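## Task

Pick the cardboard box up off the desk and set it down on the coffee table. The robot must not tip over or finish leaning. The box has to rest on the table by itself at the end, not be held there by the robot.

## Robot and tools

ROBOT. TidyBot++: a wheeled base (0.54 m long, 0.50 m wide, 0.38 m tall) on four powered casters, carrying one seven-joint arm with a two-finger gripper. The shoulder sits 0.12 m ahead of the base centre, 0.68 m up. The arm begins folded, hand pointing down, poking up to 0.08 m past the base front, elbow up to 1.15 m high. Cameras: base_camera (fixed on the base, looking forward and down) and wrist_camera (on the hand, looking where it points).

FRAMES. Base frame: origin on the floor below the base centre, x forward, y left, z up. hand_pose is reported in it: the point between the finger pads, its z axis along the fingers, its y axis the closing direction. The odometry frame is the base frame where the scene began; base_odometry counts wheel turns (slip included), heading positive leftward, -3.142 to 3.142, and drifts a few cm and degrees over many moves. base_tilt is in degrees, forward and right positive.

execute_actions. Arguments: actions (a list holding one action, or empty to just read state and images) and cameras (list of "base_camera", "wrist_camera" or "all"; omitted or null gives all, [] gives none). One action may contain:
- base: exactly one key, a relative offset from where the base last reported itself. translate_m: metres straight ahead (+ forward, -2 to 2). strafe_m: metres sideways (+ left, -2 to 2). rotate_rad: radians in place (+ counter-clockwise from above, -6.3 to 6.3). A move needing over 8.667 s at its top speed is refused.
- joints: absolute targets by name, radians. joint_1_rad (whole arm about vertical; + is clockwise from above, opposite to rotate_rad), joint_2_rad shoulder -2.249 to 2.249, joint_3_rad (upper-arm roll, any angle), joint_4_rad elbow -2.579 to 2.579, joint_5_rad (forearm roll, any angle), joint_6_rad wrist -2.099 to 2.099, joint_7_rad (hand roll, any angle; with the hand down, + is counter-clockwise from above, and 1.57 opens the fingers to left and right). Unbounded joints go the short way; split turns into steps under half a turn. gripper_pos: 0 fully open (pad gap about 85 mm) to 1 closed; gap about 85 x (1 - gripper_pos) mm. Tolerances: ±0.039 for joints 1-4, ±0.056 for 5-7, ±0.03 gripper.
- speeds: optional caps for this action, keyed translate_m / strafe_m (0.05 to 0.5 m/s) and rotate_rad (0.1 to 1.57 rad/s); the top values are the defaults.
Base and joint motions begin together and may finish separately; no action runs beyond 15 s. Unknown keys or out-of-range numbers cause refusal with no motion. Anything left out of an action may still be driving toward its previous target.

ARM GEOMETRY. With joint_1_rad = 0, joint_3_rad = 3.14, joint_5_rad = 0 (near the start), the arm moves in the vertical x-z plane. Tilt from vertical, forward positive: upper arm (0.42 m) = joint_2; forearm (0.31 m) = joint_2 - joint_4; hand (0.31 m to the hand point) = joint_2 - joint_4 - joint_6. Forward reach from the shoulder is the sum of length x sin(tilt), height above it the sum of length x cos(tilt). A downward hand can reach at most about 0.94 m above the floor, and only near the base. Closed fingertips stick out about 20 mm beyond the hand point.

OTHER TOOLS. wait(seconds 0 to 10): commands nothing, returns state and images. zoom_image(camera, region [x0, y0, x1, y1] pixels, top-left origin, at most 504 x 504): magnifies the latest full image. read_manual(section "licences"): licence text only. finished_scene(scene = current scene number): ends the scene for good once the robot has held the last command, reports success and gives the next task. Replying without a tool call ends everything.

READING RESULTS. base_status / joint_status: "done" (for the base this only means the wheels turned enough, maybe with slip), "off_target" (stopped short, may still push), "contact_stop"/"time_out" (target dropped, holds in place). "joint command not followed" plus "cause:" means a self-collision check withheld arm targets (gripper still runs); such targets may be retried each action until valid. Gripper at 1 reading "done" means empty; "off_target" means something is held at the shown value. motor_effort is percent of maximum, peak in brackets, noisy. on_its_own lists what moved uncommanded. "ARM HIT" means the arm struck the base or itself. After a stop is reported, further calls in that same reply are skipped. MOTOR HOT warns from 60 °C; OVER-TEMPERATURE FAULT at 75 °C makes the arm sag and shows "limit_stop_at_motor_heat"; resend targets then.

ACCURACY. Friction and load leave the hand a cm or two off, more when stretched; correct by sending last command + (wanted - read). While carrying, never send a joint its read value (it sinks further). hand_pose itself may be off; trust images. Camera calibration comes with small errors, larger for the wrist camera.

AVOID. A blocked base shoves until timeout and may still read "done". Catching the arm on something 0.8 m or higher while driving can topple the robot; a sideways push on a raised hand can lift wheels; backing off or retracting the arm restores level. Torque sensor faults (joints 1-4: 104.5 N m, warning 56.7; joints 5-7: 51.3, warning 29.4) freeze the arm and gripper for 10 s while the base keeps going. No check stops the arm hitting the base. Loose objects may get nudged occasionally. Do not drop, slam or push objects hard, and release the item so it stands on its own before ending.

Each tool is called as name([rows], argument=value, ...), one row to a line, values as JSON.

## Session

execute_actions(actions=[])

Scene clock: 0.00 s.
base_odometry: x=+0.000 y=+0.000 heading=+0.000 (m, m, rad; odometry frame)
base_tilt: forward=-0.1 right=+0.4 (deg)
base_status: not commanded
joint_positions: joint_1_rad=+0.004 joint_2_rad=-0.389 joint_3_rad=+3.149 joint_4_rad=-2.542 joint_5_rad=-0.059 joint_6_rad=-0.876 joint_7_rad=+1.535 gripper_pos=+0.000
joint_status: not commanded
motor_effort: joint_1_rad=+0 joint_2_rad=-1 joint_3_rad=+0 joint_4_rad=+13 joint_5_rad=+0 joint_6_rad=+1 joint_7_rad=+0 (%)
hand_pose: x=+0.2576 y=+0.0142 z=+0.5895 quat_wxyz=(-0.026, +0.997, -0.041, +0.056) (m; base frame)
pictures: base_camera, wrist_camera
camera_calibration (this result's frames):
wrist_camera: T_world_to_cam=[[-0.106248, -0.992578, -0.0591697, 0.0813616], [-0.984716, 0.113292, -0.132285, 0.393253], [0.138006, 0.0442104, -0.989444, 0.679186], [0, 0, 0, 1]] pos_world=[0.302155, 0.00617832, 0.728852]
Images, in order (width x height): base_camera 644x364, wrist_camera 644x476.

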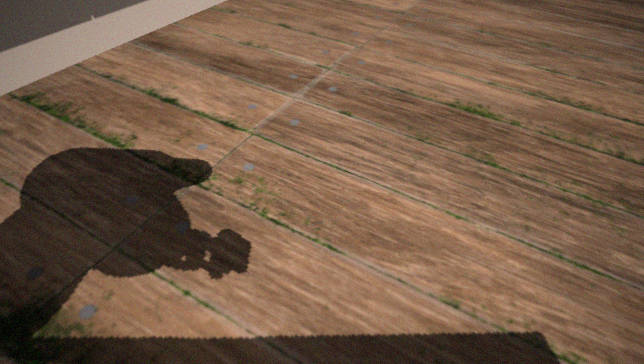

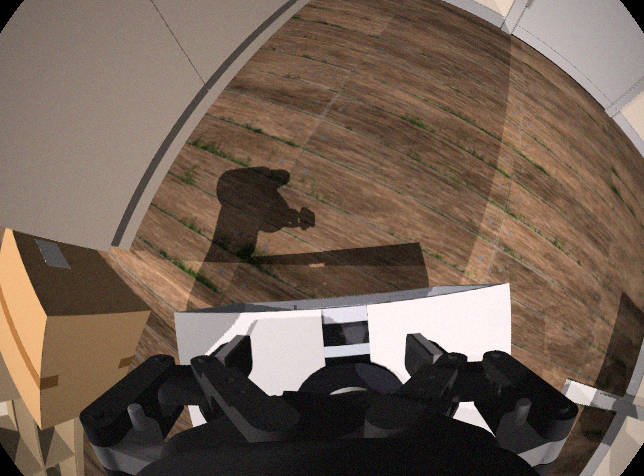

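execute_actions([
  {"base":{"rotate_rad":-2.18},"joints":{"joint_2_rad":-0.4,"joint_4_rad":-1.3,"joint_5_rad":0.035,"joint_6_rad":-1.3,"joint_7_rad":1.6}},
])

Scene clock: 3.33 s.
base_odometry: x=+0.000 y=+0.000 heading=-2.180 (m, m, rad; odometry frame)
base_tilt: forward=-0.1 right=+0.4 (deg)
base_status: done
joint_positions: joint_1_rad=+0.004 joint_2_rad=-0.389 joint_3_rad=+3.149 joint_4_rad=-1.309 joint_5_rad=+0.004 joint_6_rad=-1.265 joint_7_rad=+1.572 gripper_pos=+0.000
joint_status: all done
motor_effort: joint_1_rad=+0(1) joint_2_rad=-4(8) joint_3_rad=+0(2) joint_4_rad=+17(18) joint_5_rad=+0(0) joint_6_rad=+7(7) joint_7_rad=+0(1) (%)
hand_pose: x=+0.4640 y=-0.0045 z=+1.0823 quat_wxyz=(+0.003, +0.888, -0.005, +0.461) (m; base frame)
pictures: base_camera, wrist_camera
camera_calibration (this result's frames):
wrist_camera: T_world_to_cam=[[-0.0279995, -0.999367, -0.0219491, 0.0372589], [-0.555168, 0.0338066, -0.831051, 1.22045], [0.831267, -0.0110836, -0.555763, 0.347863], [0, 0, 0, 1]] pos_world=[0.389432, -0.000168431, 1.2084]
Images, in order (width x height): base_camera 644x364, wrist_camera 644x476.

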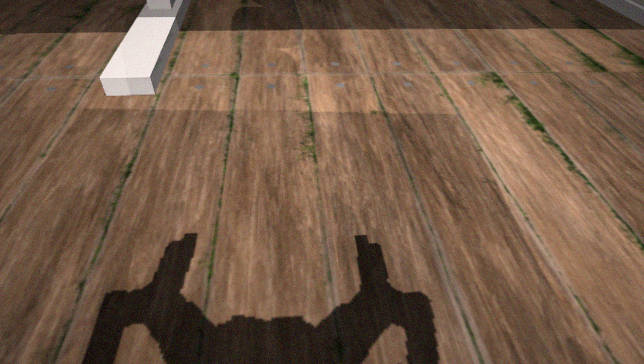

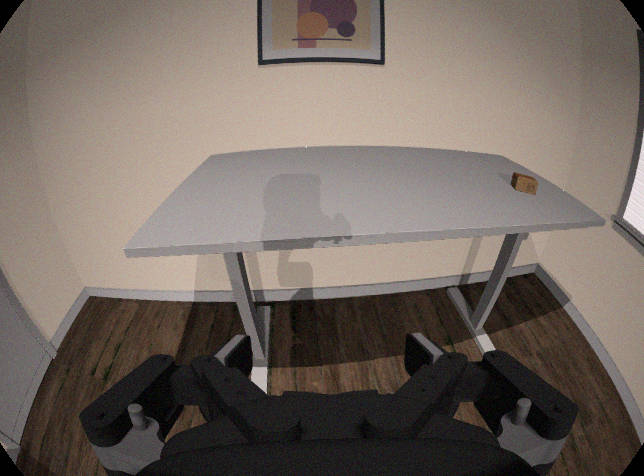

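execute_actions([
  {"base":{"rotate_rad":0.05}},
], cameras=[])

execute_actions([
  {"base":{"strafe_m":-0.76},"joints":{"joint_2_rad":-0.2,"joint_4_rad":-0.8,"joint_6_rad":-1.7}},
])

Scene clock: 5.30 s.
base_odometry: x=+0.000 y=+0.000 heading=-2.130 (m, m, rad; odometry frame)
base_tilt: forward=-0.1 right=+0.4 (deg)
base_status: done
joint_positions: joint_1_rad=+0.004 joint_2_rad=-0.389 joint_3_rad=+3.149 joint_4_rad=-1.309 joint_5_rad=+0.004 joint_6_rad=-1.265 joint_7_rad=+1.572 gripper_pos=+0.000
joint_status: not commanded
motor_effort: joint_1_rad=+0(0) joint_2_rad=-4(4) joint_3_rad=+0(2) joint_4_rad=+17(17) joint_5_rad=+0(1) joint_6_rad=+7(8) joint_7_rad=-1(1) (%)
hand_pose: x=+0.4640 y=-0.0046 z=+1.0823 quat_wxyz=(+0.003, +0.888, -0.005, +0.460) (m; base frame)
pictures: none
No camera images: the call's "cameras" was empty. Leave "cameras" out to get every camera's image.

Scene clock: 8.20 s.
base_odometry: x=-0.644 y=+0.404 heading=-2.131 (m, m, rad; odometry frame)
base_tilt: forward=-0.1 right=+0.4 (deg)
base_status: done
joint_positions: joint_1_rad=+0.004 joint_2_rad=-0.214 joint_3_rad=+3.149 joint_4_rad=-0.812 joint_5_rad=+0.006 joint_6_rad=-1.666 joint_7_rad=+1.572 gripper_pos=+0.000
joint_status: all done
motor_effort: joint_1_rad=+0(1) joint_2_rad=-6(7) joint_3_rad=+0(3) joint_4_rad=+13(18) joint_5_rad=+0(1) joint_6_rad=+7(8) joint_7_rad=+0(1) (%)
hand_pose: x=+0.4462 y=-0.0049 z=+1.1539 quat_wxyz=(+0.005, +0.905, -0.006, +0.425) (m; base frame)
pictures: base_camera, wrist_camera
camera_calibration (this result's frames):
wrist_camera: T_world_to_cam=[[-0.0329189, -0.999282, -0.0187562, 0.0364593], [-0.619288, 0.0351235, -0.784378, 1.24486], [0.784473, -0.0142054, -0.62, 0.497367], [0, 0, 0, 1]] pos_world=[0.381958, -0.000225486, 1.28549]
Images, in order (width x height): base_camera 644x364, wrist_camera 644x476.

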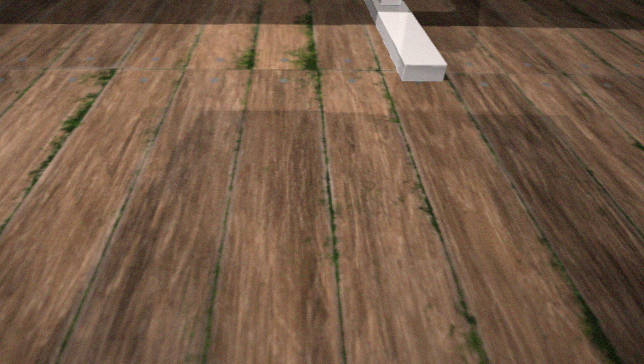

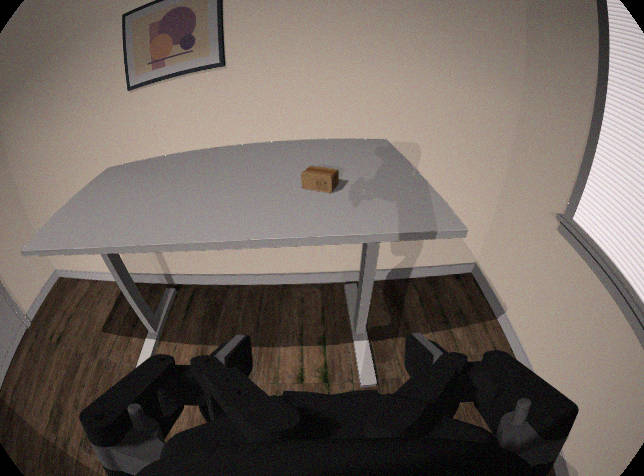

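execute_actions([
  {"base":{"translate_m":0.45},"joints":{"joint_2_rad":0.15,"joint_4_rad":-0.55,"joint_6_rad":-2.08}},
])

Scene clock: 11.93 s.
base_odometry: x=-0.883 y=+0.023 heading=-2.131 (m, m, rad; odometry frame)
base_tilt: forward=-0.1 right=+0.4 (deg)
base_status: done
joint_positions: joint_1_rad=+0.004 joint_2_rad=+0.160 joint_3_rad=+3.149 joint_4_rad=-0.563 joint_5_rad=+0.006 joint_6_rad=-2.045 joint_7_rad=+1.572 gripper_pos=+0.000
joint_status: all done
motor_effort: joint_1_rad=-1(0) joint_2_rad=-18(24) joint_3_rad=+0(1) joint_4_rad=+12(14) joint_5_rad=+1(1) joint_6_rad=+3(6) joint_7_rad=+0(1) (%)
hand_pose: x=+0.5078 y=-0.0042 z=+1.0429 quat_wxyz=(+0.004, +0.983, -0.006, +0.185) (m; base frame)
pictures: base_camera, wrist_camera
camera_calibration (this result's frames):
wrist_camera: T_world_to_cam=[[-0.0404416, -0.999171, -0.00456358, 0.0261002], [-0.921178, 0.0390532, -0.387178, 0.93494], [0.387035, -0.0114542, -0.921994, 0.897063], [0, 0, 0, 1]] pos_world=[0.515107, -0.0001586, 1.18919]
Images, in order (width x height): base_camera 644x364, wrist_camera 644x476.

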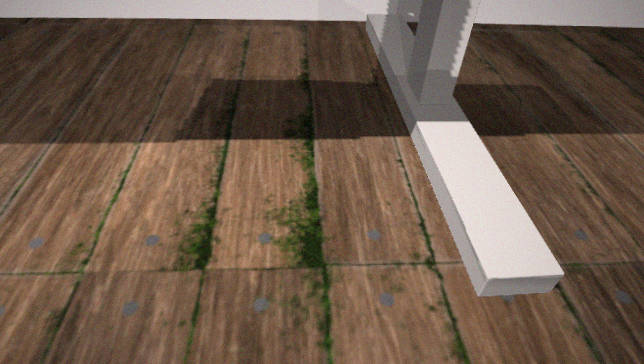

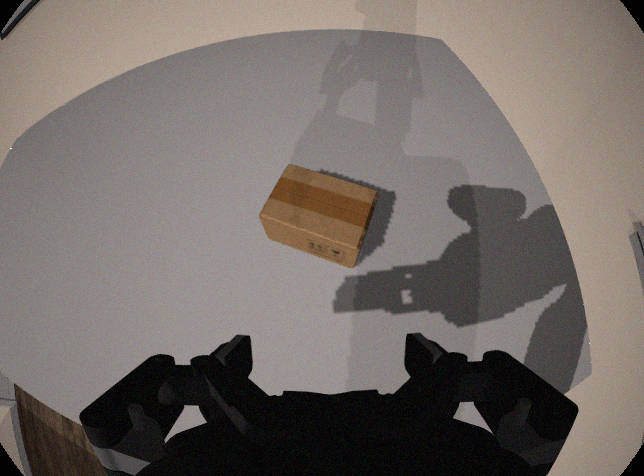

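execute_actions([
  {"base":{"strafe_m":-0.57},"joints":{"joint_1_rad":-1.185,"joint_6_rad":-1.575}},
])

Scene clock: 17.90 s.
base_odometry: x=-1.366 y=+0.325 heading=-2.131 (m, m, rad; odometry frame)
base_tilt: forward=-0.1 right=+0.4 (deg)
base_status: done
joint_positions: joint_1_rad=-1.169 joint_2_rad=+0.154 joint_3_rad=+3.149 joint_4_rad=-0.562 joint_5_rad=+0.006 joint_6_rad=-1.610 joint_7_rad=+1.572 gripper_pos=+0.000
joint_status: all done
motor_effort: joint_1_rad=+0(2) joint_2_rad=-19(21) joint_3_rad=+0(1) joint_4_rad=+14(15) joint_5_rad=+0(1) joint_6_rad=+7(7) joint_7_rad=+0(0) (%)
hand_pose: x=+0.3170 y=+0.4566 z=+1.1215 quat_wxyz=(-0.215, +0.768, +0.503, +0.334) (m; base frame)
pictures: base_camera, wrist_camera
camera_calibration (this result's frames):
wrist_camera: T_world_to_cam=[[0.90811, -0.418487, -0.0142993, -0.0757227], [-0.288955, -0.60158, -0.744719, 1.2647], [0.303053, 0.680419, -0.667225, 0.473647], [0, 0, 0, 1]] pos_world=[0.290666, 0.406853, 1.25679]
Images, in order (width x height): base_camera 644x364, wrist_camera 644x476.

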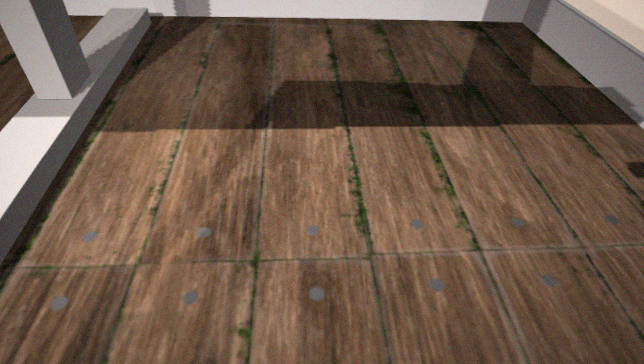

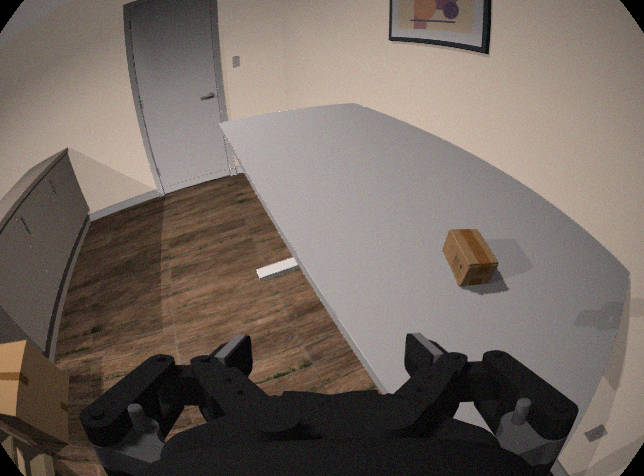

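execute_actions([
  {"base":{"translate_m":0.28},"joints":{"joint_2_rad":0.29}},
])

Scene clock: 20.03 s.
base_odometry: x=-1.515 y=+0.088 heading=-2.131 (m, m, rad; odometry frame)
base_tilt: forward=-0.1 right=+0.4 (deg)
base_status: done
joint_positions: joint_1_rad=-1.175 joint_2_rad=+0.298 joint_3_rad=+3.149 joint_4_rad=-0.555 joint_5_rad=+0.007 joint_6_rad=-1.609 joint_7_rad=+1.572 gripper_pos=+0.000
joint_status: all done
motor_effort: joint_1_rad=+0(3) joint_2_rad=-26(29) joint_3_rad=+0(2) joint_4_rad=+15(17) joint_5_rad=+0(2) joint_6_rad=+6(7) joint_7_rad=+0(0) (%)
hand_pose: x=+0.3373 y=+0.5113 z=+1.0487 quat_wxyz=(-0.180, +0.787, +0.519, +0.281) (m; base frame)
pictures: base_camera, wrist_camera
camera_calibration (this result's frames):
wrist_camera: T_world_to_cam=[[0.909461, -0.415681, -0.00943089, -0.0793077], [-0.322436, -0.690767, -0.647206, 1.20393], [0.262517, 0.59165, -0.762257, 0.54034], [0, 0, 0, 1]] pos_world=[0.31847, 0.47898, 1.19032]
Images, in order (width x height): base_camera 644x364, wrist_camera 644x476.

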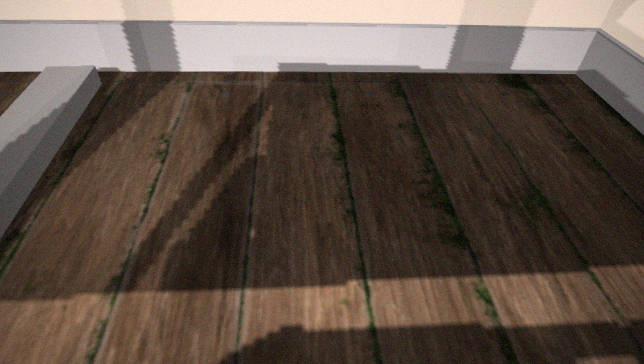

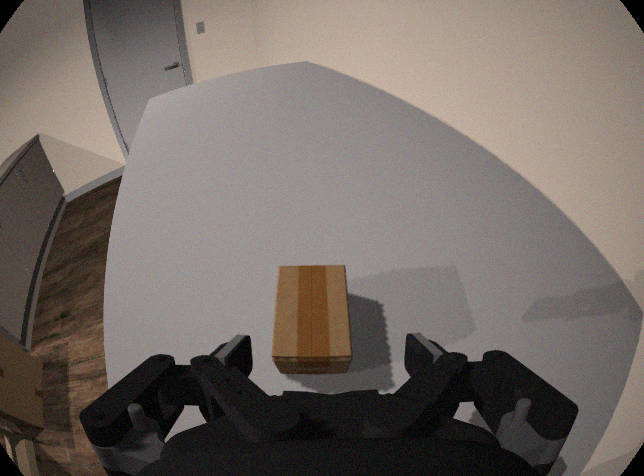

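execute_actions([
  {"base":{"translate_m":-0.014},"joints":{"joint_2_rad":0.38,"joint_4_rad":-0.58,"joint_6_rad":-1.513}},
], cameras=["wrist_camera"])

Scene clock: 21.57 s.
base_odometry: x=-1.508 y=+0.100 heading=-2.131 (m, m, rad; odometry frame)
base_tilt: forward=-0.1 right=+0.4 (deg)
base_status: done
joint_positions: joint_1_rad=-1.183 joint_2_rad=+0.382 joint_3_rad=+3.149 joint_4_rad=-0.573 joint_5_rad=+0.007 joint_6_rad=-1.545 joint_7_rad=+1.572 gripper_pos=+0.000
joint_status: all done
motor_effort: joint_1_rad=+0(4) joint_2_rad=-29(31) joint_3_rad=-1(2) joint_4_rad=+16(18) joint_5_rad=+0(1) joint_6_rad=+6(6) joint_7_rad=+0(1) (%)
hand_pose: x=+0.3500 y=+0.5537 z=+1.0043 quat_wxyz=(-0.171, +0.790, +0.526, +0.265) (m; base frame)
pictures: wrist_camera
camera_calibration (this result's frames):
wrist_camera: T_world_to_cam=[[0.912804, -0.408333, -0.00728467, -0.0810226], [-0.325214, -0.715976, -0.617749, 1.19392], [0.247032, 0.566253, -0.786341, 0.521856], [0, 0, 0, 1]] pos_world=[0.333323, 0.526233, 1.14731]
Images, in order (width x height): wrist_camera 644x476.

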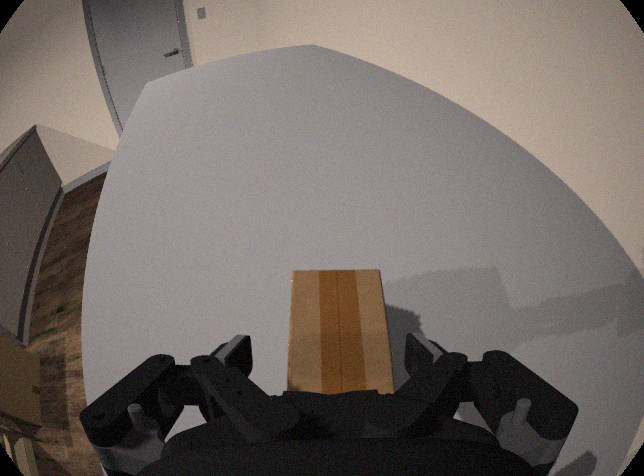

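execute_actions([
  {"joints":{"joint_1_rad":-1.157,"joint_2_rad":0.357,"joint_4_rad":-0.71,"joint_6_rad":-1.393}},
], cameras=["wrist_camera"])

Scene clock: 23.43 s.
base_odometry: x=-1.508 y=+0.100 heading=-2.131 (m, m, rad; odometry frame)
base_tilt: forward=-0.1 right=+0.4 (deg)
base_status: not commanded
joint_positions: joint_1_rad=-1.173 joint_2_rad=+0.370 joint_3_rad=+3.149 joint_4_rad=-0.701 joint_5_rad=+0.007 joint_6_rad=-1.427 joint_7_rad=+1.572 gripper_pos=+0.000
joint_status: all done
motor_effort: joint_1_rad=-1(0) joint_2_rad=-29(31) joint_3_rad=+0(0) joint_4_rad=+17(17) joint_5_rad=+0(0) joint_6_rad=+6(6) joint_7_rad=+0(0) (%)
hand_pose: x=+0.3616 y=+0.5650 z=+0.9757 quat_wxyz=(-0.170, +0.792, +0.522, +0.267) (m; base frame)
pictures: wrist_camera
camera_calibration (this result's frames):
wrist_camera: T_world_to_cam=[[0.908915, -0.416923, -0.00696207, -0.0812551], [-0.331208, -0.711706, -0.619497, 1.1896], [0.253328, 0.565376, -0.784968, 0.486961], [0, 0, 0, 1]] pos_world=[0.344498, 0.537452, 1.11864]
Images, in order (width x height): wrist_camera 644x476.

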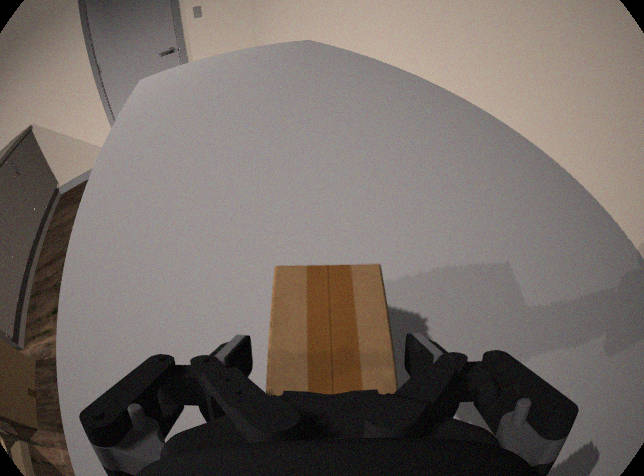

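execute_actions([
  {"joints":{"joint_4_rad":-0.73}},
], cameras=[])

execute_actions([
  {"joints":{"gripper_pos":1}},
], cameras=["wrist_camera"])

Scene clock: 24.43 s.
base_odometry: x=-1.508 y=+0.100 heading=-2.131 (m, m, rad; odometry frame)
base_tilt: forward=-0.1 right=+0.4 (deg)
base_status: not commanded
joint_positions: joint_1_rad=-1.173 joint_2_rad=+0.368 joint_3_rad=+3.149 joint_4_rad=-0.720 joint_5_rad=+0.007 joint_6_rad=-1.427 joint_7_rad=+1.572 gripper_pos=+0.000
joint_status: all done
motor_effort: joint_1_rad=+0(1) joint_2_rad=-29(31) joint_3_rad=-1(0) joint_4_rad=+17(19) joint_5_rad=+0(0) joint_6_rad=+5(5) joint_7_rad=+0(0) (%)
hand_pose: x=+0.3606 y=+0.5628 z=+0.9682 quat_wxyz=(-0.165, +0.794, +0.524, +0.260) (m; base frame)
pictures: none
No camera images: the call's "cameras" was empty. Leave "cameras" out to get every camera's image.

Scene clock: 25.53 s.
base_odometry: x=-1.508 y=+0.100 heading=-2.131 (m, m, rad; odometry frame)
base_tilt: forward=-0.1 right=+0.4 (deg)
base_status: not commanded
joint_positions: joint_1_rad=-1.173 joint_2_rad=+0.361 joint_3_rad=+3.149 joint_4_rad=-0.726 joint_5_rad=+0.007 joint_6_rad=-1.423 joint_7_rad=+1.572 gripper_pos=+0.344
joint_status: gripper_pos off_target (ended at +0.344, target +1.000)
motor_effort: joint_1_rad=+0(1) joint_2_rad=-30(31) joint_3_rad=+0(0) joint_4_rad=+18(19) joint_5_rad=+0(1) joint_6_rad=+6(6) joint_7_rad=+0(0) (%)
hand_pose: x=+0.3600 y=+0.5613 z=+0.9703 quat_wxyz=(-0.167, +0.793, +0.524, +0.262) (m; base frame)
pictures: wrist_camera
camera_calibration (this result's frames):
wrist_camera: T_world_to_cam=[[0.908868, -0.41703, -0.00669931, -0.0816219], [-0.334223, -0.718603, -0.60984, 1.17866], [0.249508, 0.556504, -0.792496, 0.498907], [0, 0, 0, 1]] pos_world=[0.343636, 0.535303, 1.11363]
Images, in order (width x height): wrist_camera 644x476.

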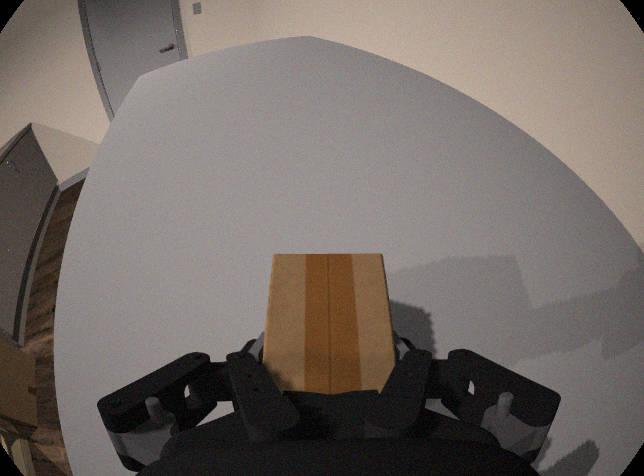

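execute_actions([
  {"joints":{"joint_2_rad":0.05,"joint_6_rad":-1.7}},
], cameras=["wrist_camera"])

Scene clock: 27.80 s.
base_odometry: x=-1.508 y=+0.100 heading=-2.131 (m, m, rad; odometry frame)
base_tilt: forward=-0.1 right=+0.4 (deg)
base_status: not commanded
joint_positions: joint_1_rad=-1.173 joint_2_rad=+0.049 joint_3_rad=+3.149 joint_4_rad=-0.728 joint_5_rad=+0.007 joint_6_rad=-1.674 joint_7_rad=+1.572 gripper_pos=+0.344
joint_status: all done
motor_effort: joint_1_rad=+0(1) joint_2_rad=-18(33) joint_3_rad=+0(1) joint_4_rad=+15(19) joint_5_rad=+0(0) joint_6_rad=+7(7) joint_7_rad=+0(0) (%)
hand_pose: x=+0.2932 y=+0.4035 z=+1.0859 quat_wxyz=(-0.183, +0.786, +0.517, +0.284) (m; base frame)
pictures: wrist_camera
camera_calibration (this result's frames):
wrist_camera: T_world_to_cam=[[0.908265, -0.418236, -0.0115644, -0.0799984], [-0.322925, -0.683171, -0.654978, 1.14489], [0.266035, 0.598628, -0.755559, 0.632975], [0, 0, 0, 1]] pos_world=[0.273978, 0.369778, 1.2272]
Images, in order (width x height): wrist_camera 644x476.

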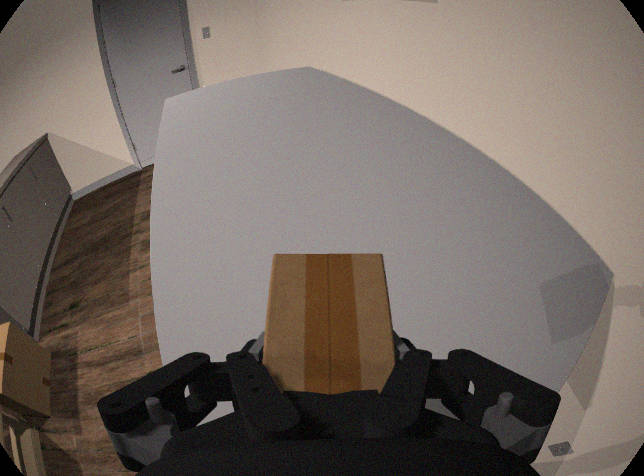

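execute_actions([
  {"base":{"translate_m":-0.8},"joints":{"joint_1_rad":0.015,"joint_2_rad":-0.2,"joint_4_rad":-1.0}},
], cameras=[])

execute_actions([
  {"base":{"strafe_m":0.98}},
], cameras=[])

execute_actions([
  {"base":{"rotate_rad":3.17}},
])

Scene clock: 31.37 s.
base_odometry: x=-1.083 y=+0.778 heading=-2.131 (m, m, rad; odometry frame)
base_tilt: forward=-0.1 right=+0.4 (deg)
base_status: done
joint_positions: joint_1_rad=-0.001 joint_2_rad=-0.199 joint_3_rad=+3.149 joint_4_rad=-0.990 joint_5_rad=+0.007 joint_6_rad=-1.674 joint_7_rad=+1.572 gripper_pos=+0.344
joint_status: all done
motor_effort: joint_1_rad=-1(3) joint_2_rad=-8(19) joint_3_rad=+1(2) joint_4_rad=+15(17) joint_5_rad=+0(2) joint_6_rad=+7(7) joint_7_rad=+0(0) (%)
hand_pose: x=+0.4545 y=-0.0038 z=+1.0725 quat_wxyz=(+0.004, +0.943, -0.004, +0.332) (m; base frame)
pictures: none
No camera images: the call's "cameras" was empty. Leave "cameras" out to get every camera's image.

Scene clock: 34.70 s.
base_odometry: x=-0.252 y=+0.257 heading=-2.131 (m, m, rad; odometry frame)
base_tilt: forward=-0.1 right=+0.4 (deg)
base_status: done
joint_positions: joint_1_rad=+0.001 joint_2_rad=-0.199 joint_3_rad=+3.149 joint_4_rad=-0.991 joint_5_rad=+0.008 joint_6_rad=-1.674 joint_7_rad=+1.572 gripper_pos=+0.344
joint_status: not commanded
motor_effort: joint_1_rad=+0(1) joint_2_rad=-9(10) joint_3_rad=+0(2) joint_4_rad=+16(15) joint_5_rad=+1(1) joint_6_rad=+6(7) joint_7_rad=+0(0) (%)
hand_pose: x=+0.4544 y=-0.0046 z=+1.0723 quat_wxyz=(+0.005, +0.943, -0.005, +0.331) (m; base frame)
pictures: none
No camera images: the call's "cameras" was empty. Leave "cameras" out to get every camera's image.

Scene clock: 38.03 s.
base_odometry: x=-0.252 y=+0.257 heading=+1.039 (m, m, rad; odometry frame)
base_tilt: forward=-0.1 right=+0.4 (deg)
base_status: done
joint_positions: joint_1_rad=+0.002 joint_2_rad=-0.197 joint_3_rad=+3.149 joint_4_rad=-0.992 joint_5_rad=+0.008 joint_6_rad=-1.674 joint_7_rad=+1.572 gripper_pos=+0.344
joint_status: not commanded
motor_effort: joint_1_rad=-1(1) joint_2_rad=-9(11) joint_3_rad=+0(1) joint_4_rad=+15(16) joint_5_rad=+0(1) joint_6_rad=+6(7) joint_7_rad=+0(0) (%)
hand_pose: x=+0.4549 y=-0.0050 z=+1.0712 quat_wxyz=(+0.005, +0.944, -0.006, +0.330) (m; base frame)
pictures: base_camera, wrist_camera
camera_calibration (this result's frames):
wrist_camera: T_world_to_cam=[[-0.0359578, -0.999277, -0.0123326, 0.0296233], [-0.765842, 0.0354817, -0.642049, 1.09954], [0.642023, -0.0136418, -0.766564, 0.661106], [0, 0, 0, 1]] pos_world=[0.418693, -0.000392925, 1.2131]
Images, in order (width x height): base_camera 644x364, wrist_camera 644x476.

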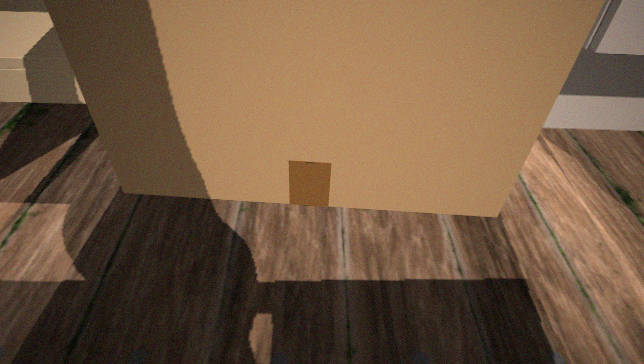

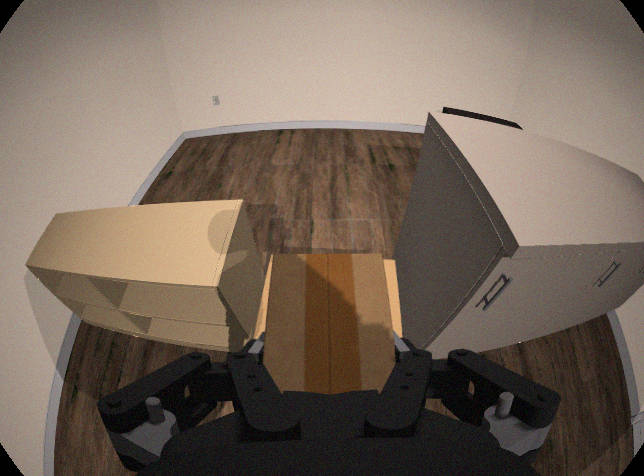

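execute_actions([
  {"base":{"strafe_m":-0.05},"joints":{"joint_2_rad":-0.4,"joint_4_rad":-1.4}},
], cameras=[])

execute_actions([
  {"base":{"translate_m":0.26}},
], cameras=[])

execute_actions([
  {"base":{"translate_m":0.2},"speeds":{"translate_m":0.15}},
])

Scene clock: 40.77 s.
base_odometry: x=-0.209 y=+0.232 heading=+1.040 (m, m, rad; odometry frame)
base_tilt: forward=-0.1 right=+0.4 (deg)
base_status: done
joint_positions: joint_1_rad=+0.003 joint_2_rad=-0.387 joint_3_rad=+3.149 joint_4_rad=-1.393 joint_5_rad=+0.008 joint_6_rad=-1.674 joint_7_rad=+1.572 gripper_pos=+0.344
joint_status: all done
motor_effort: joint_1_rad=+0(1) joint_2_rad=-3(9) joint_3_rad=+0(3) joint_4_rad=+17(17) joint_5_rad=+0(2) joint_6_rad=+4(6) joint_7_rad=+0(0) (%)
hand_pose: x=+0.3644 y=-0.0044 z=+0.9611 quat_wxyz=(+0.004, +0.973, -0.006, +0.229) (m; base frame)
pictures: none
No camera images: the call's "cameras" was empty. Leave "cameras" out to get every camera's image.

Scene clock: 42.57 s.
base_odometry: x=-0.077 y=+0.456 heading=+1.039 (m, m, rad; odometry frame)
base_tilt: forward=-0.1 right=+0.4 (deg)
base_status: done
joint_positions: joint_1_rad=+0.003 joint_2_rad=-0.390 joint_3_rad=+3.149 joint_4_rad=-1.394 joint_5_rad=+0.008 joint_6_rad=-1.674 joint_7_rad=+1.572 gripper_pos=+0.344
joint_status: not commanded
motor_effort: joint_1_rad=+0(0) joint_2_rad=-3(7) joint_3_rad=+0(1) joint_4_rad=+17(17) joint_5_rad=+1(1) joint_6_rad=+5(5) joint_7_rad=+0(0) (%)
hand_pose: x=+0.3633 y=-0.0044 z=+0.9615 quat_wxyz=(+0.004, +0.973, -0.006, +0.230) (m; base frame)
pictures: none
No camera images: the call's "cameras" was empty. Leave "cameras" out to get every camera's image.

Scene clock: 44.57 s.
base_odometry: x=+0.025 y=+0.628 heading=+1.039 (m, m, rad; odometry frame)
base_tilt: forward=-0.1 right=+0.4 (deg)
base_status: done
joint_positions: joint_1_rad=+0.003 joint_2_rad=-0.395 joint_3_rad=+3.149 joint_4_rad=-1.394 joint_5_rad=+0.008 joint_6_rad=-1.674 joint_7_rad=+1.572 gripper_pos=+0.344
joint_status: not commanded
motor_effort: joint_1_rad=-1(1) joint_2_rad=-4(6) joint_3_rad=+0(1) joint_4_rad=+17(17) joint_5_rad=+0(1) joint_6_rad=+4(5) joint_7_rad=+0(0) (%)
hand_pose: x=+0.3621 y=-0.0043 z=+0.9625 quat_wxyz=(+0.004, +0.973, -0.006, +0.232) (m; base frame)
pictures: base_camera, wrist_camera
camera_calibration (this result's frames):
wrist_camera: T_world_to_cam=[[-0.0376562, -0.999259, -0.00800314, 0.022005], [-0.880453, 0.036965, -0.472691, 0.837216], [0.472636, -0.0107534, -0.881192, 0.808978], [0, 0, 0, 1]] pos_world=[0.355605, -0.00025976, 1.10879]
Images, in order (width x height): base_camera 644x364, wrist_camera 644x476.

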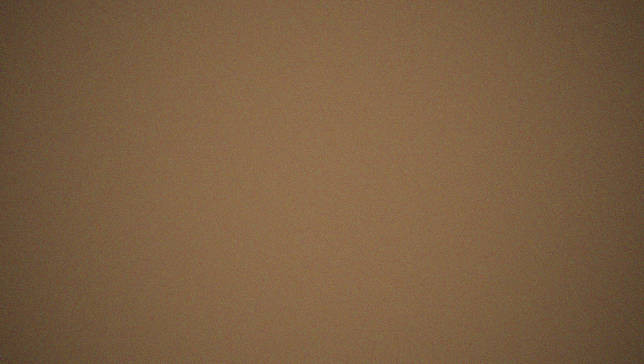

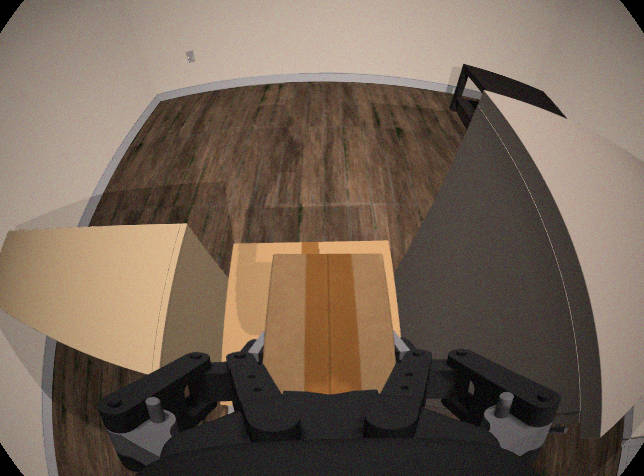

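execute_actions([
  {"base":{"translate_m":1.2},"speeds":{"translate_m":0.35},"joints":{"joint_6_rad":-1.95}},
], cameras=["wrist_camera"])

Scene clock: 49.47 s.
base_odometry: x=+0.633 y=+1.663 heading=+1.039 (m, m, rad; odometry frame)
base_tilt: forward=-0.1 right=+0.4 (deg)
base_status: done
joint_positions: joint_1_rad=+0.003 joint_2_rad=-0.397 joint_3_rad=+3.149 joint_4_rad=-1.397 joint_5_rad=+0.008 joint_6_rad=-1.945 joint_7_rad=+1.572 gripper_pos=+0.344
joint_status: all done
motor_effort: joint_1_rad=+0(1) joint_2_rad=-2(5) joint_3_rad=+0(0) joint_4_rad=+15(17) joint_5_rad=+0(1) joint_6_rad=+2(5) joint_7_rad=-1(0) (%)
hand_pose: x=+0.2819 y=-0.0033 z=+0.9345 quat_wxyz=(+0.003, +0.995, -0.006, +0.098) (m; base frame)
pictures: wrist_camera
camera_calibration (this result's frames):
wrist_camera: T_world_to_cam=[[-0.0400484, -0.999197, -0.00122386, 0.0141004], [-0.974829, 0.0393405, -0.219453, 0.543295], [0.219325, -0.0075957, -0.975622, 0.981917], [0, 0, 0, 1]] pos_world=[0.314825, 0.000173908, 1.07723]
Images, in order (width x height): wrist_camera 644x476.

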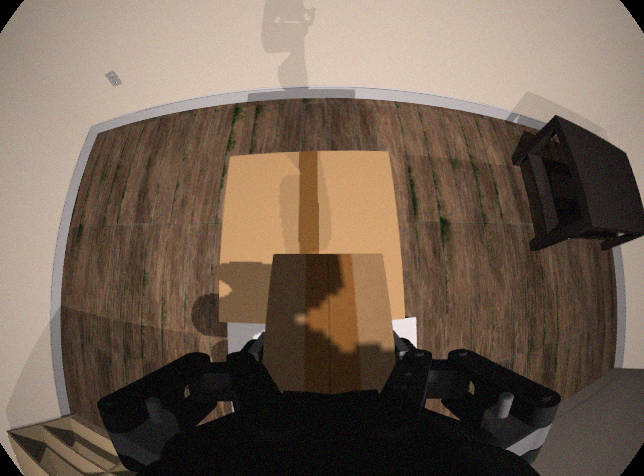

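execute_actions([
  {"base":{"strafe_m":-1.4},"joints":{"joint_2_rad":0.435,"joint_4_rad":-1.855,"joint_6_rad":-0.17}},
])

Scene clock: 54.10 s.
base_odometry: x=+1.841 y=+0.953 heading=+1.039 (m, m, rad; odometry frame)
base_tilt: forward=-0.1 right=+0.4 (deg)
base_status: done
joint_positions: joint_1_rad=+0.010 joint_2_rad=+0.441 joint_3_rad=+3.149 joint_4_rad=-1.850 joint_5_rad=+0.008 joint_6_rad=-0.206 joint_7_rad=+1.572 gripper_pos=+0.344
joint_status: all done
motor_effort: joint_1_rad=+0(2) joint_2_rad=-31(33) joint_3_rad=+0(3) joint_4_rad=+16(19) joint_5_rad=+0(2) joint_6_rad=+6(6) joint_7_rad=+0(0) (%)
hand_pose: x=+0.7219 y=-0.0096 z=+0.6059 quat_wxyz=(+0.007, +0.949, -0.003, +0.317) (m; base frame)
pictures: base_camera, wrist_camera
camera_calibration (this result's frames):
wrist_camera: T_world_to_cam=[[-0.0324888, -0.99945, -0.00666813, 0.0229077], [-0.784114, 0.0296249, -0.619909, 1.00521], [0.619766, -0.0149115, -0.784645, 0.159974], [0, 0, 0, 1]] pos_world=[0.689794, -0.00449855, 0.748812]
Images, in order (width x height): base_camera 644x364, wrist_camera 644x476.

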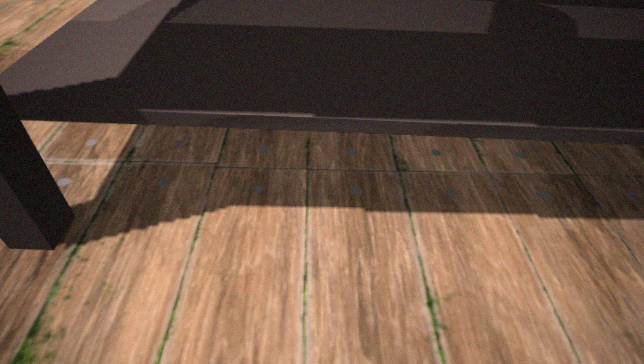

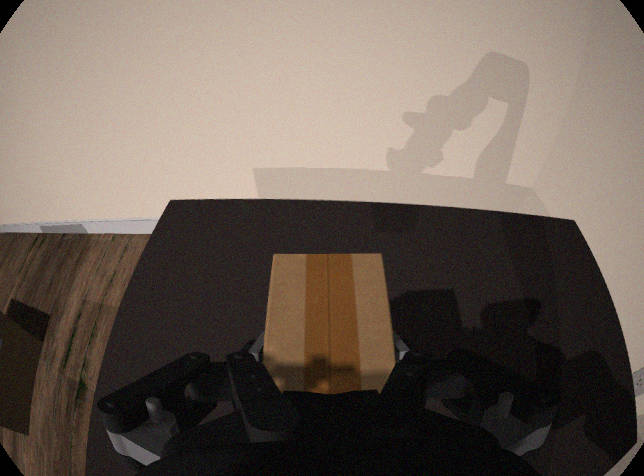

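execute_actions([
  {"joints":{"joint_2_rad":0.615,"joint_4_rad":-1.95,"joint_6_rad":0.09}},
], cameras=["wrist_camera"])

execute_actions([
  {"joints":{"joint_2_rad":0.665,"joint_6_rad":0.14}},
], cameras=["wrist_camera"])

Scene clock: 55.97 s.
base_odometry: x=+1.841 y=+0.953 heading=+1.039 (m, m, rad; odometry frame)
base_tilt: forward=-0.1 right=+0.4 (deg)
base_status: not commanded
joint_positions: joint_1_rad=+0.010 joint_2_rad=+0.624 joint_3_rad=+3.149 joint_4_rad=-1.949 joint_5_rad=+0.008 joint_6_rad=+0.051 joint_7_rad=+1.572 gripper_pos=+0.344
joint_status: all done
motor_effort: joint_1_rad=-1(0) joint_2_rad=-33(36) joint_3_rad=-1(1) joint_4_rad=+12(17) joint_5_rad=+0(0) joint_6_rad=+6(6) joint_7_rad=+0(0) (%)
hand_pose: x=+0.7151 y=-0.0089 z=+0.5051 quat_wxyz=(+0.006, +0.952, -0.002, +0.305) (m; base frame)
pictures: wrist_camera
camera_calibration (this result's frames):
wrist_camera: T_world_to_cam=[[-0.0306507, -0.999507, -0.00676998, 0.0214179], [-0.79896, 0.0285695, -0.600705, 0.938229], [0.600603, -0.0130031, -0.799442, 0.106242], [0, 0, 0, 1]] pos_world=[0.686455, -0.00401592, 0.648678]
Images, in order (width x height): wrist_camera 644x476.

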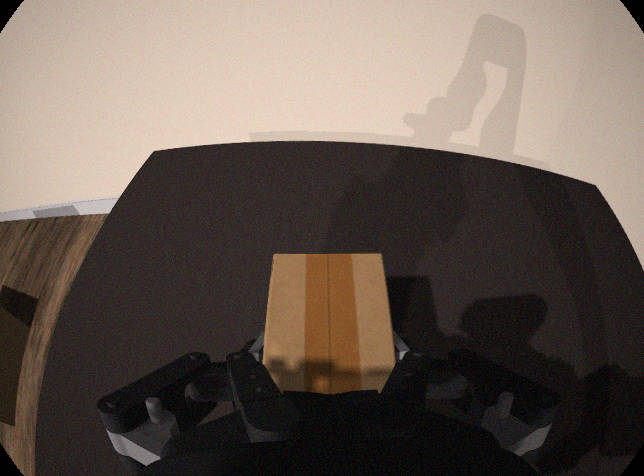

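Scene clock: 56.77 s.
base_odometry: x=+1.841 y=+0.953 heading=+1.039 (m, m, rad; odometry frame)
base_tilt: forward=-0.1 right=+0.4 (deg)
base_status: not commanded
joint_positions: joint_1_rad=+0.010 joint_2_rad=+0.664 joint_3_rad=+3.149 joint_4_rad=-1.949 joint_5_rad=+0.008 joint_6_rad=+0.103 joint_7_rad=+1.572 gripper_pos=+0.344
joint_status: all done
motor_effort: joint_1_rad=+0(0) joint_2_rad=-34(35) joint_3_rad=-1(0) joint_4_rad=+12(13) joint_5_rad=+1(0) joint_6_rad=+6(7) joint_7_rad=+0(0) (%)
hand_pose: x=+0.7209 y=-0.0089 z=+0.4905 quat_wxyz=(+0.006, +0.950, -0.002, +0.311) (m; base frame)
pictures: wrist_camera
camera_calibration (this result's frames):
wrist_camera: T_world_to_cam=[[-0.0301057, -0.999522, -0.00707744, 0.0212963], [-0.791691, 0.0281671, -0.610273, 0.933563], [0.61018, -0.0127696, -0.79216, 0.0806849], [0, 0, 0, 1]] pos_world=[0.690502, -0.00397929, 0.633794]
Images, in order (width x height): wrist_camera 644x476.

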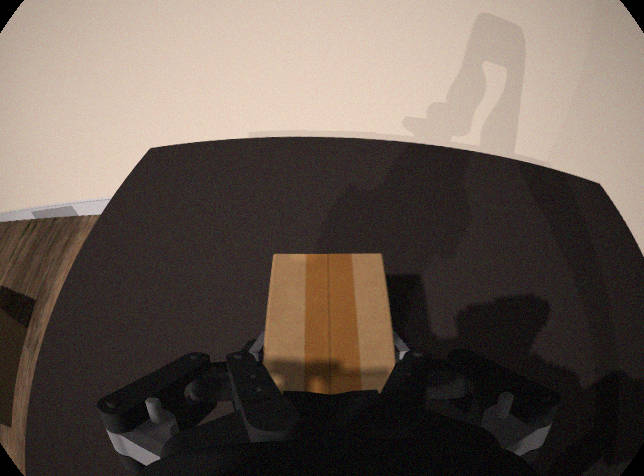

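execute_actions([
  {"joints":{"joint_2_rad":0.71,"joint_6_rad":0.185}},
], cameras=["wrist_camera"])

Scene clock: 57.77 s.
base_odometry: x=+1.841 y=+0.953 heading=+1.039 (m, m, rad; odometry frame)
base_tilt: forward=-0.1 right=+0.4 (deg)
base_status: not commanded
joint_positions: joint_1_rad=+0.010 joint_2_rad=+0.709 joint_3_rad=+3.149 joint_4_rad=-1.949 joint_5_rad=+0.008 joint_6_rad=+0.148 joint_7_rad=+1.572 gripper_pos=+0.344
joint_status: all done
motor_effort: joint_1_rad=+0(0) joint_2_rad=-35(36) joint_3_rad=-1(0) joint_4_rad=+12(12) joint_5_rad=+0(0) joint_6_rad=+6(5) joint_7_rad=+0(0) (%)
hand_pose: x=+0.7231 y=-0.0088 z=+0.4718 quat_wxyz=(+0.006, +0.950, -0.002, +0.311) (m; base frame)
pictures: wrist_camera
camera_calibration (this result's frames):
wrist_camera: T_world_to_cam=[[-0.0297127, -0.999533, -0.00714924, 0.0210484], [-0.791697, 0.0278995, -0.610277, 0.923905], [0.610191, -0.012473, -0.792156, 0.0644302], [0, 0, 0, 1]] pos_world=[0.692763, -0.00393433, 0.615027]
Images, in order (width x height): wrist_camera 644x476.

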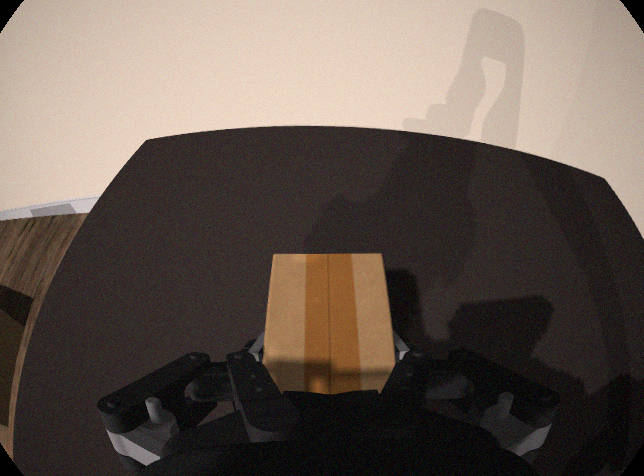

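execute_actions([
  {"joints":{"joint_2_rad":0.745,"joint_6_rad":0.22}},
], cameras=["wrist_camera"])

Scene clock: 58.67 s.
base_odometry: x=+1.841 y=+0.953 heading=+1.039 (m, m, rad; odometry frame)
base_tilt: forward=-0.1 right=+0.4 (deg)
base_status: not commanded
joint_positions: joint_1_rad=+0.010 joint_2_rad=+0.722 joint_3_rad=+3.149 joint_4_rad=-1.949 joint_5_rad=+0.008 joint_6_rad=+0.188 joint_7_rad=+1.573 gripper_pos=+0.344
joint_status: all done
motor_effort: joint_1_rad=-1(1) joint_2_rad=-32(34) joint_3_rad=+0(0) joint_4_rad=+10(11) joint_5_rad=+0(0) joint_6_rad=+6(6) joint_7_rad=+0(1) (%)
hand_pose: x=+0.7304 y=-0.0088 z=+0.4714 quat_wxyz=(+0.006, +0.946, -0.002, +0.324) (m; base frame)
pictures: wrist_camera
camera_calibration (this result's frames):
wrist_camera: T_world_to_cam=[[-0.028938, -0.999552, -0.00758148, 0.0209107], [-0.77475, 0.027221, -0.631681, 0.927155], [0.631605, -0.0124058, -0.775191, 0.0360453], [0, 0, 0, 1]] pos_world=[0.696152, -0.00388954, 0.613767]
Images, in order (width x height): wrist_camera 644x476.

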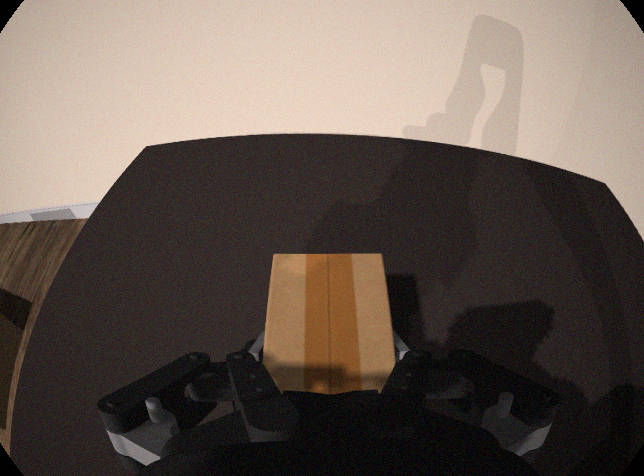

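Contact.

execute_actions([
  {"joints":{"joint_2_rad":0.725,"gripper_pos":0}},
], cameras=[])

execute_actions([
  {"joints":{"joint_2_rad":0.5,"joint_6_rad":-0.02}},
], cameras=["wrist_camera"])

Scene clock: 60.03 s.
base_odometry: x=+1.841 y=+0.953 heading=+1.039 (m, m, rad; odometry frame)
base_tilt: forward=-0.1 right=+0.5 (deg)
base_status: not commanded
joint_positions: joint_1_rad=+0.010 joint_2_rad=+0.721 joint_3_rad=+3.149 joint_4_rad=-1.948 joint_5_rad=+0.008 joint_6_rad=+0.190 joint_7_rad=+1.573 gripper_pos=+0.000
joint_status: all done
motor_effort: joint_1_rad=+0(1) joint_2_rad=-33(35) joint_3_rad=-1(1) joint_4_rad=+10(11) joint_5_rad=+0(0) joint_6_rad=+6(6) joint_7_rad=+0(0) (%)
hand_pose: x=+0.7311 y=-0.0088 z=+0.4722 quat_wxyz=(+0.006, +0.946, -0.002, +0.325) (m; base frame)
pictures: none
No camera images: the call's "cameras" was empty. Leave "cameras" out to get every camera's image.

Scene clock: 61.30 s.
base_odometry: x=+1.841 y=+0.953 heading=+1.039 (m, m, rad; odometry frame)
base_tilt: forward=-0.1 right=+0.4 (deg)
base_status: not commanded
joint_positions: joint_1_rad=+0.010 joint_2_rad=+0.499 joint_3_rad=+3.149 joint_4_rad=-1.948 joint_5_rad=+0.008 joint_6_rad=+0.015 joint_7_rad=+1.573 gripper_pos=+0.000
joint_status: all done
motor_effort: joint_1_rad=+0(0) joint_2_rad=-30(36) joint_3_rad=+0(1) joint_4_rad=+14(14) joint_5_rad=+0(0) joint_6_rad=+6(5) joint_7_rad=+0(0) (%)
hand_pose: x=+0.7241 y=-0.0091 z=+0.5732 quat_wxyz=(+0.006, +0.938, -0.002, +0.347) (m; base frame)
pictures: wrist_camera
camera_calibration (this result's frames):
wrist_camera: T_world_to_cam=[[-0.0300787, -0.999513, -0.00836641, 0.0224971], [-0.74268, 0.0279501, -0.669063, 0.984765], [0.668971, -0.013911, -0.743159, 0.0735701], [0, 0, 0, 1]] pos_world=[0.682825, -0.00401477, 0.713732]
Images, in order (width x height): wrist_camera 644x476.

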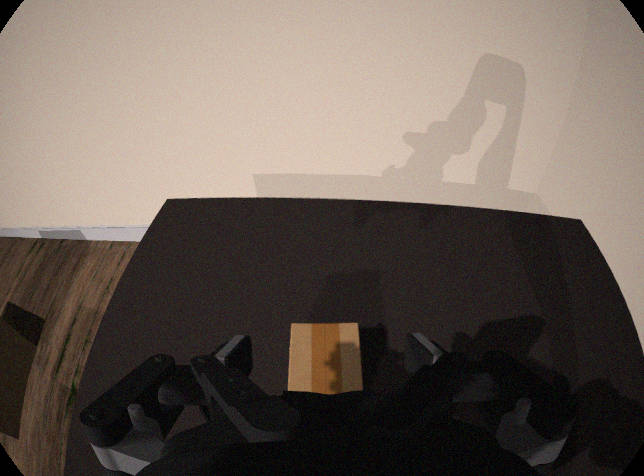

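finished_scene(scene=2)

The scene is finished: the task was done.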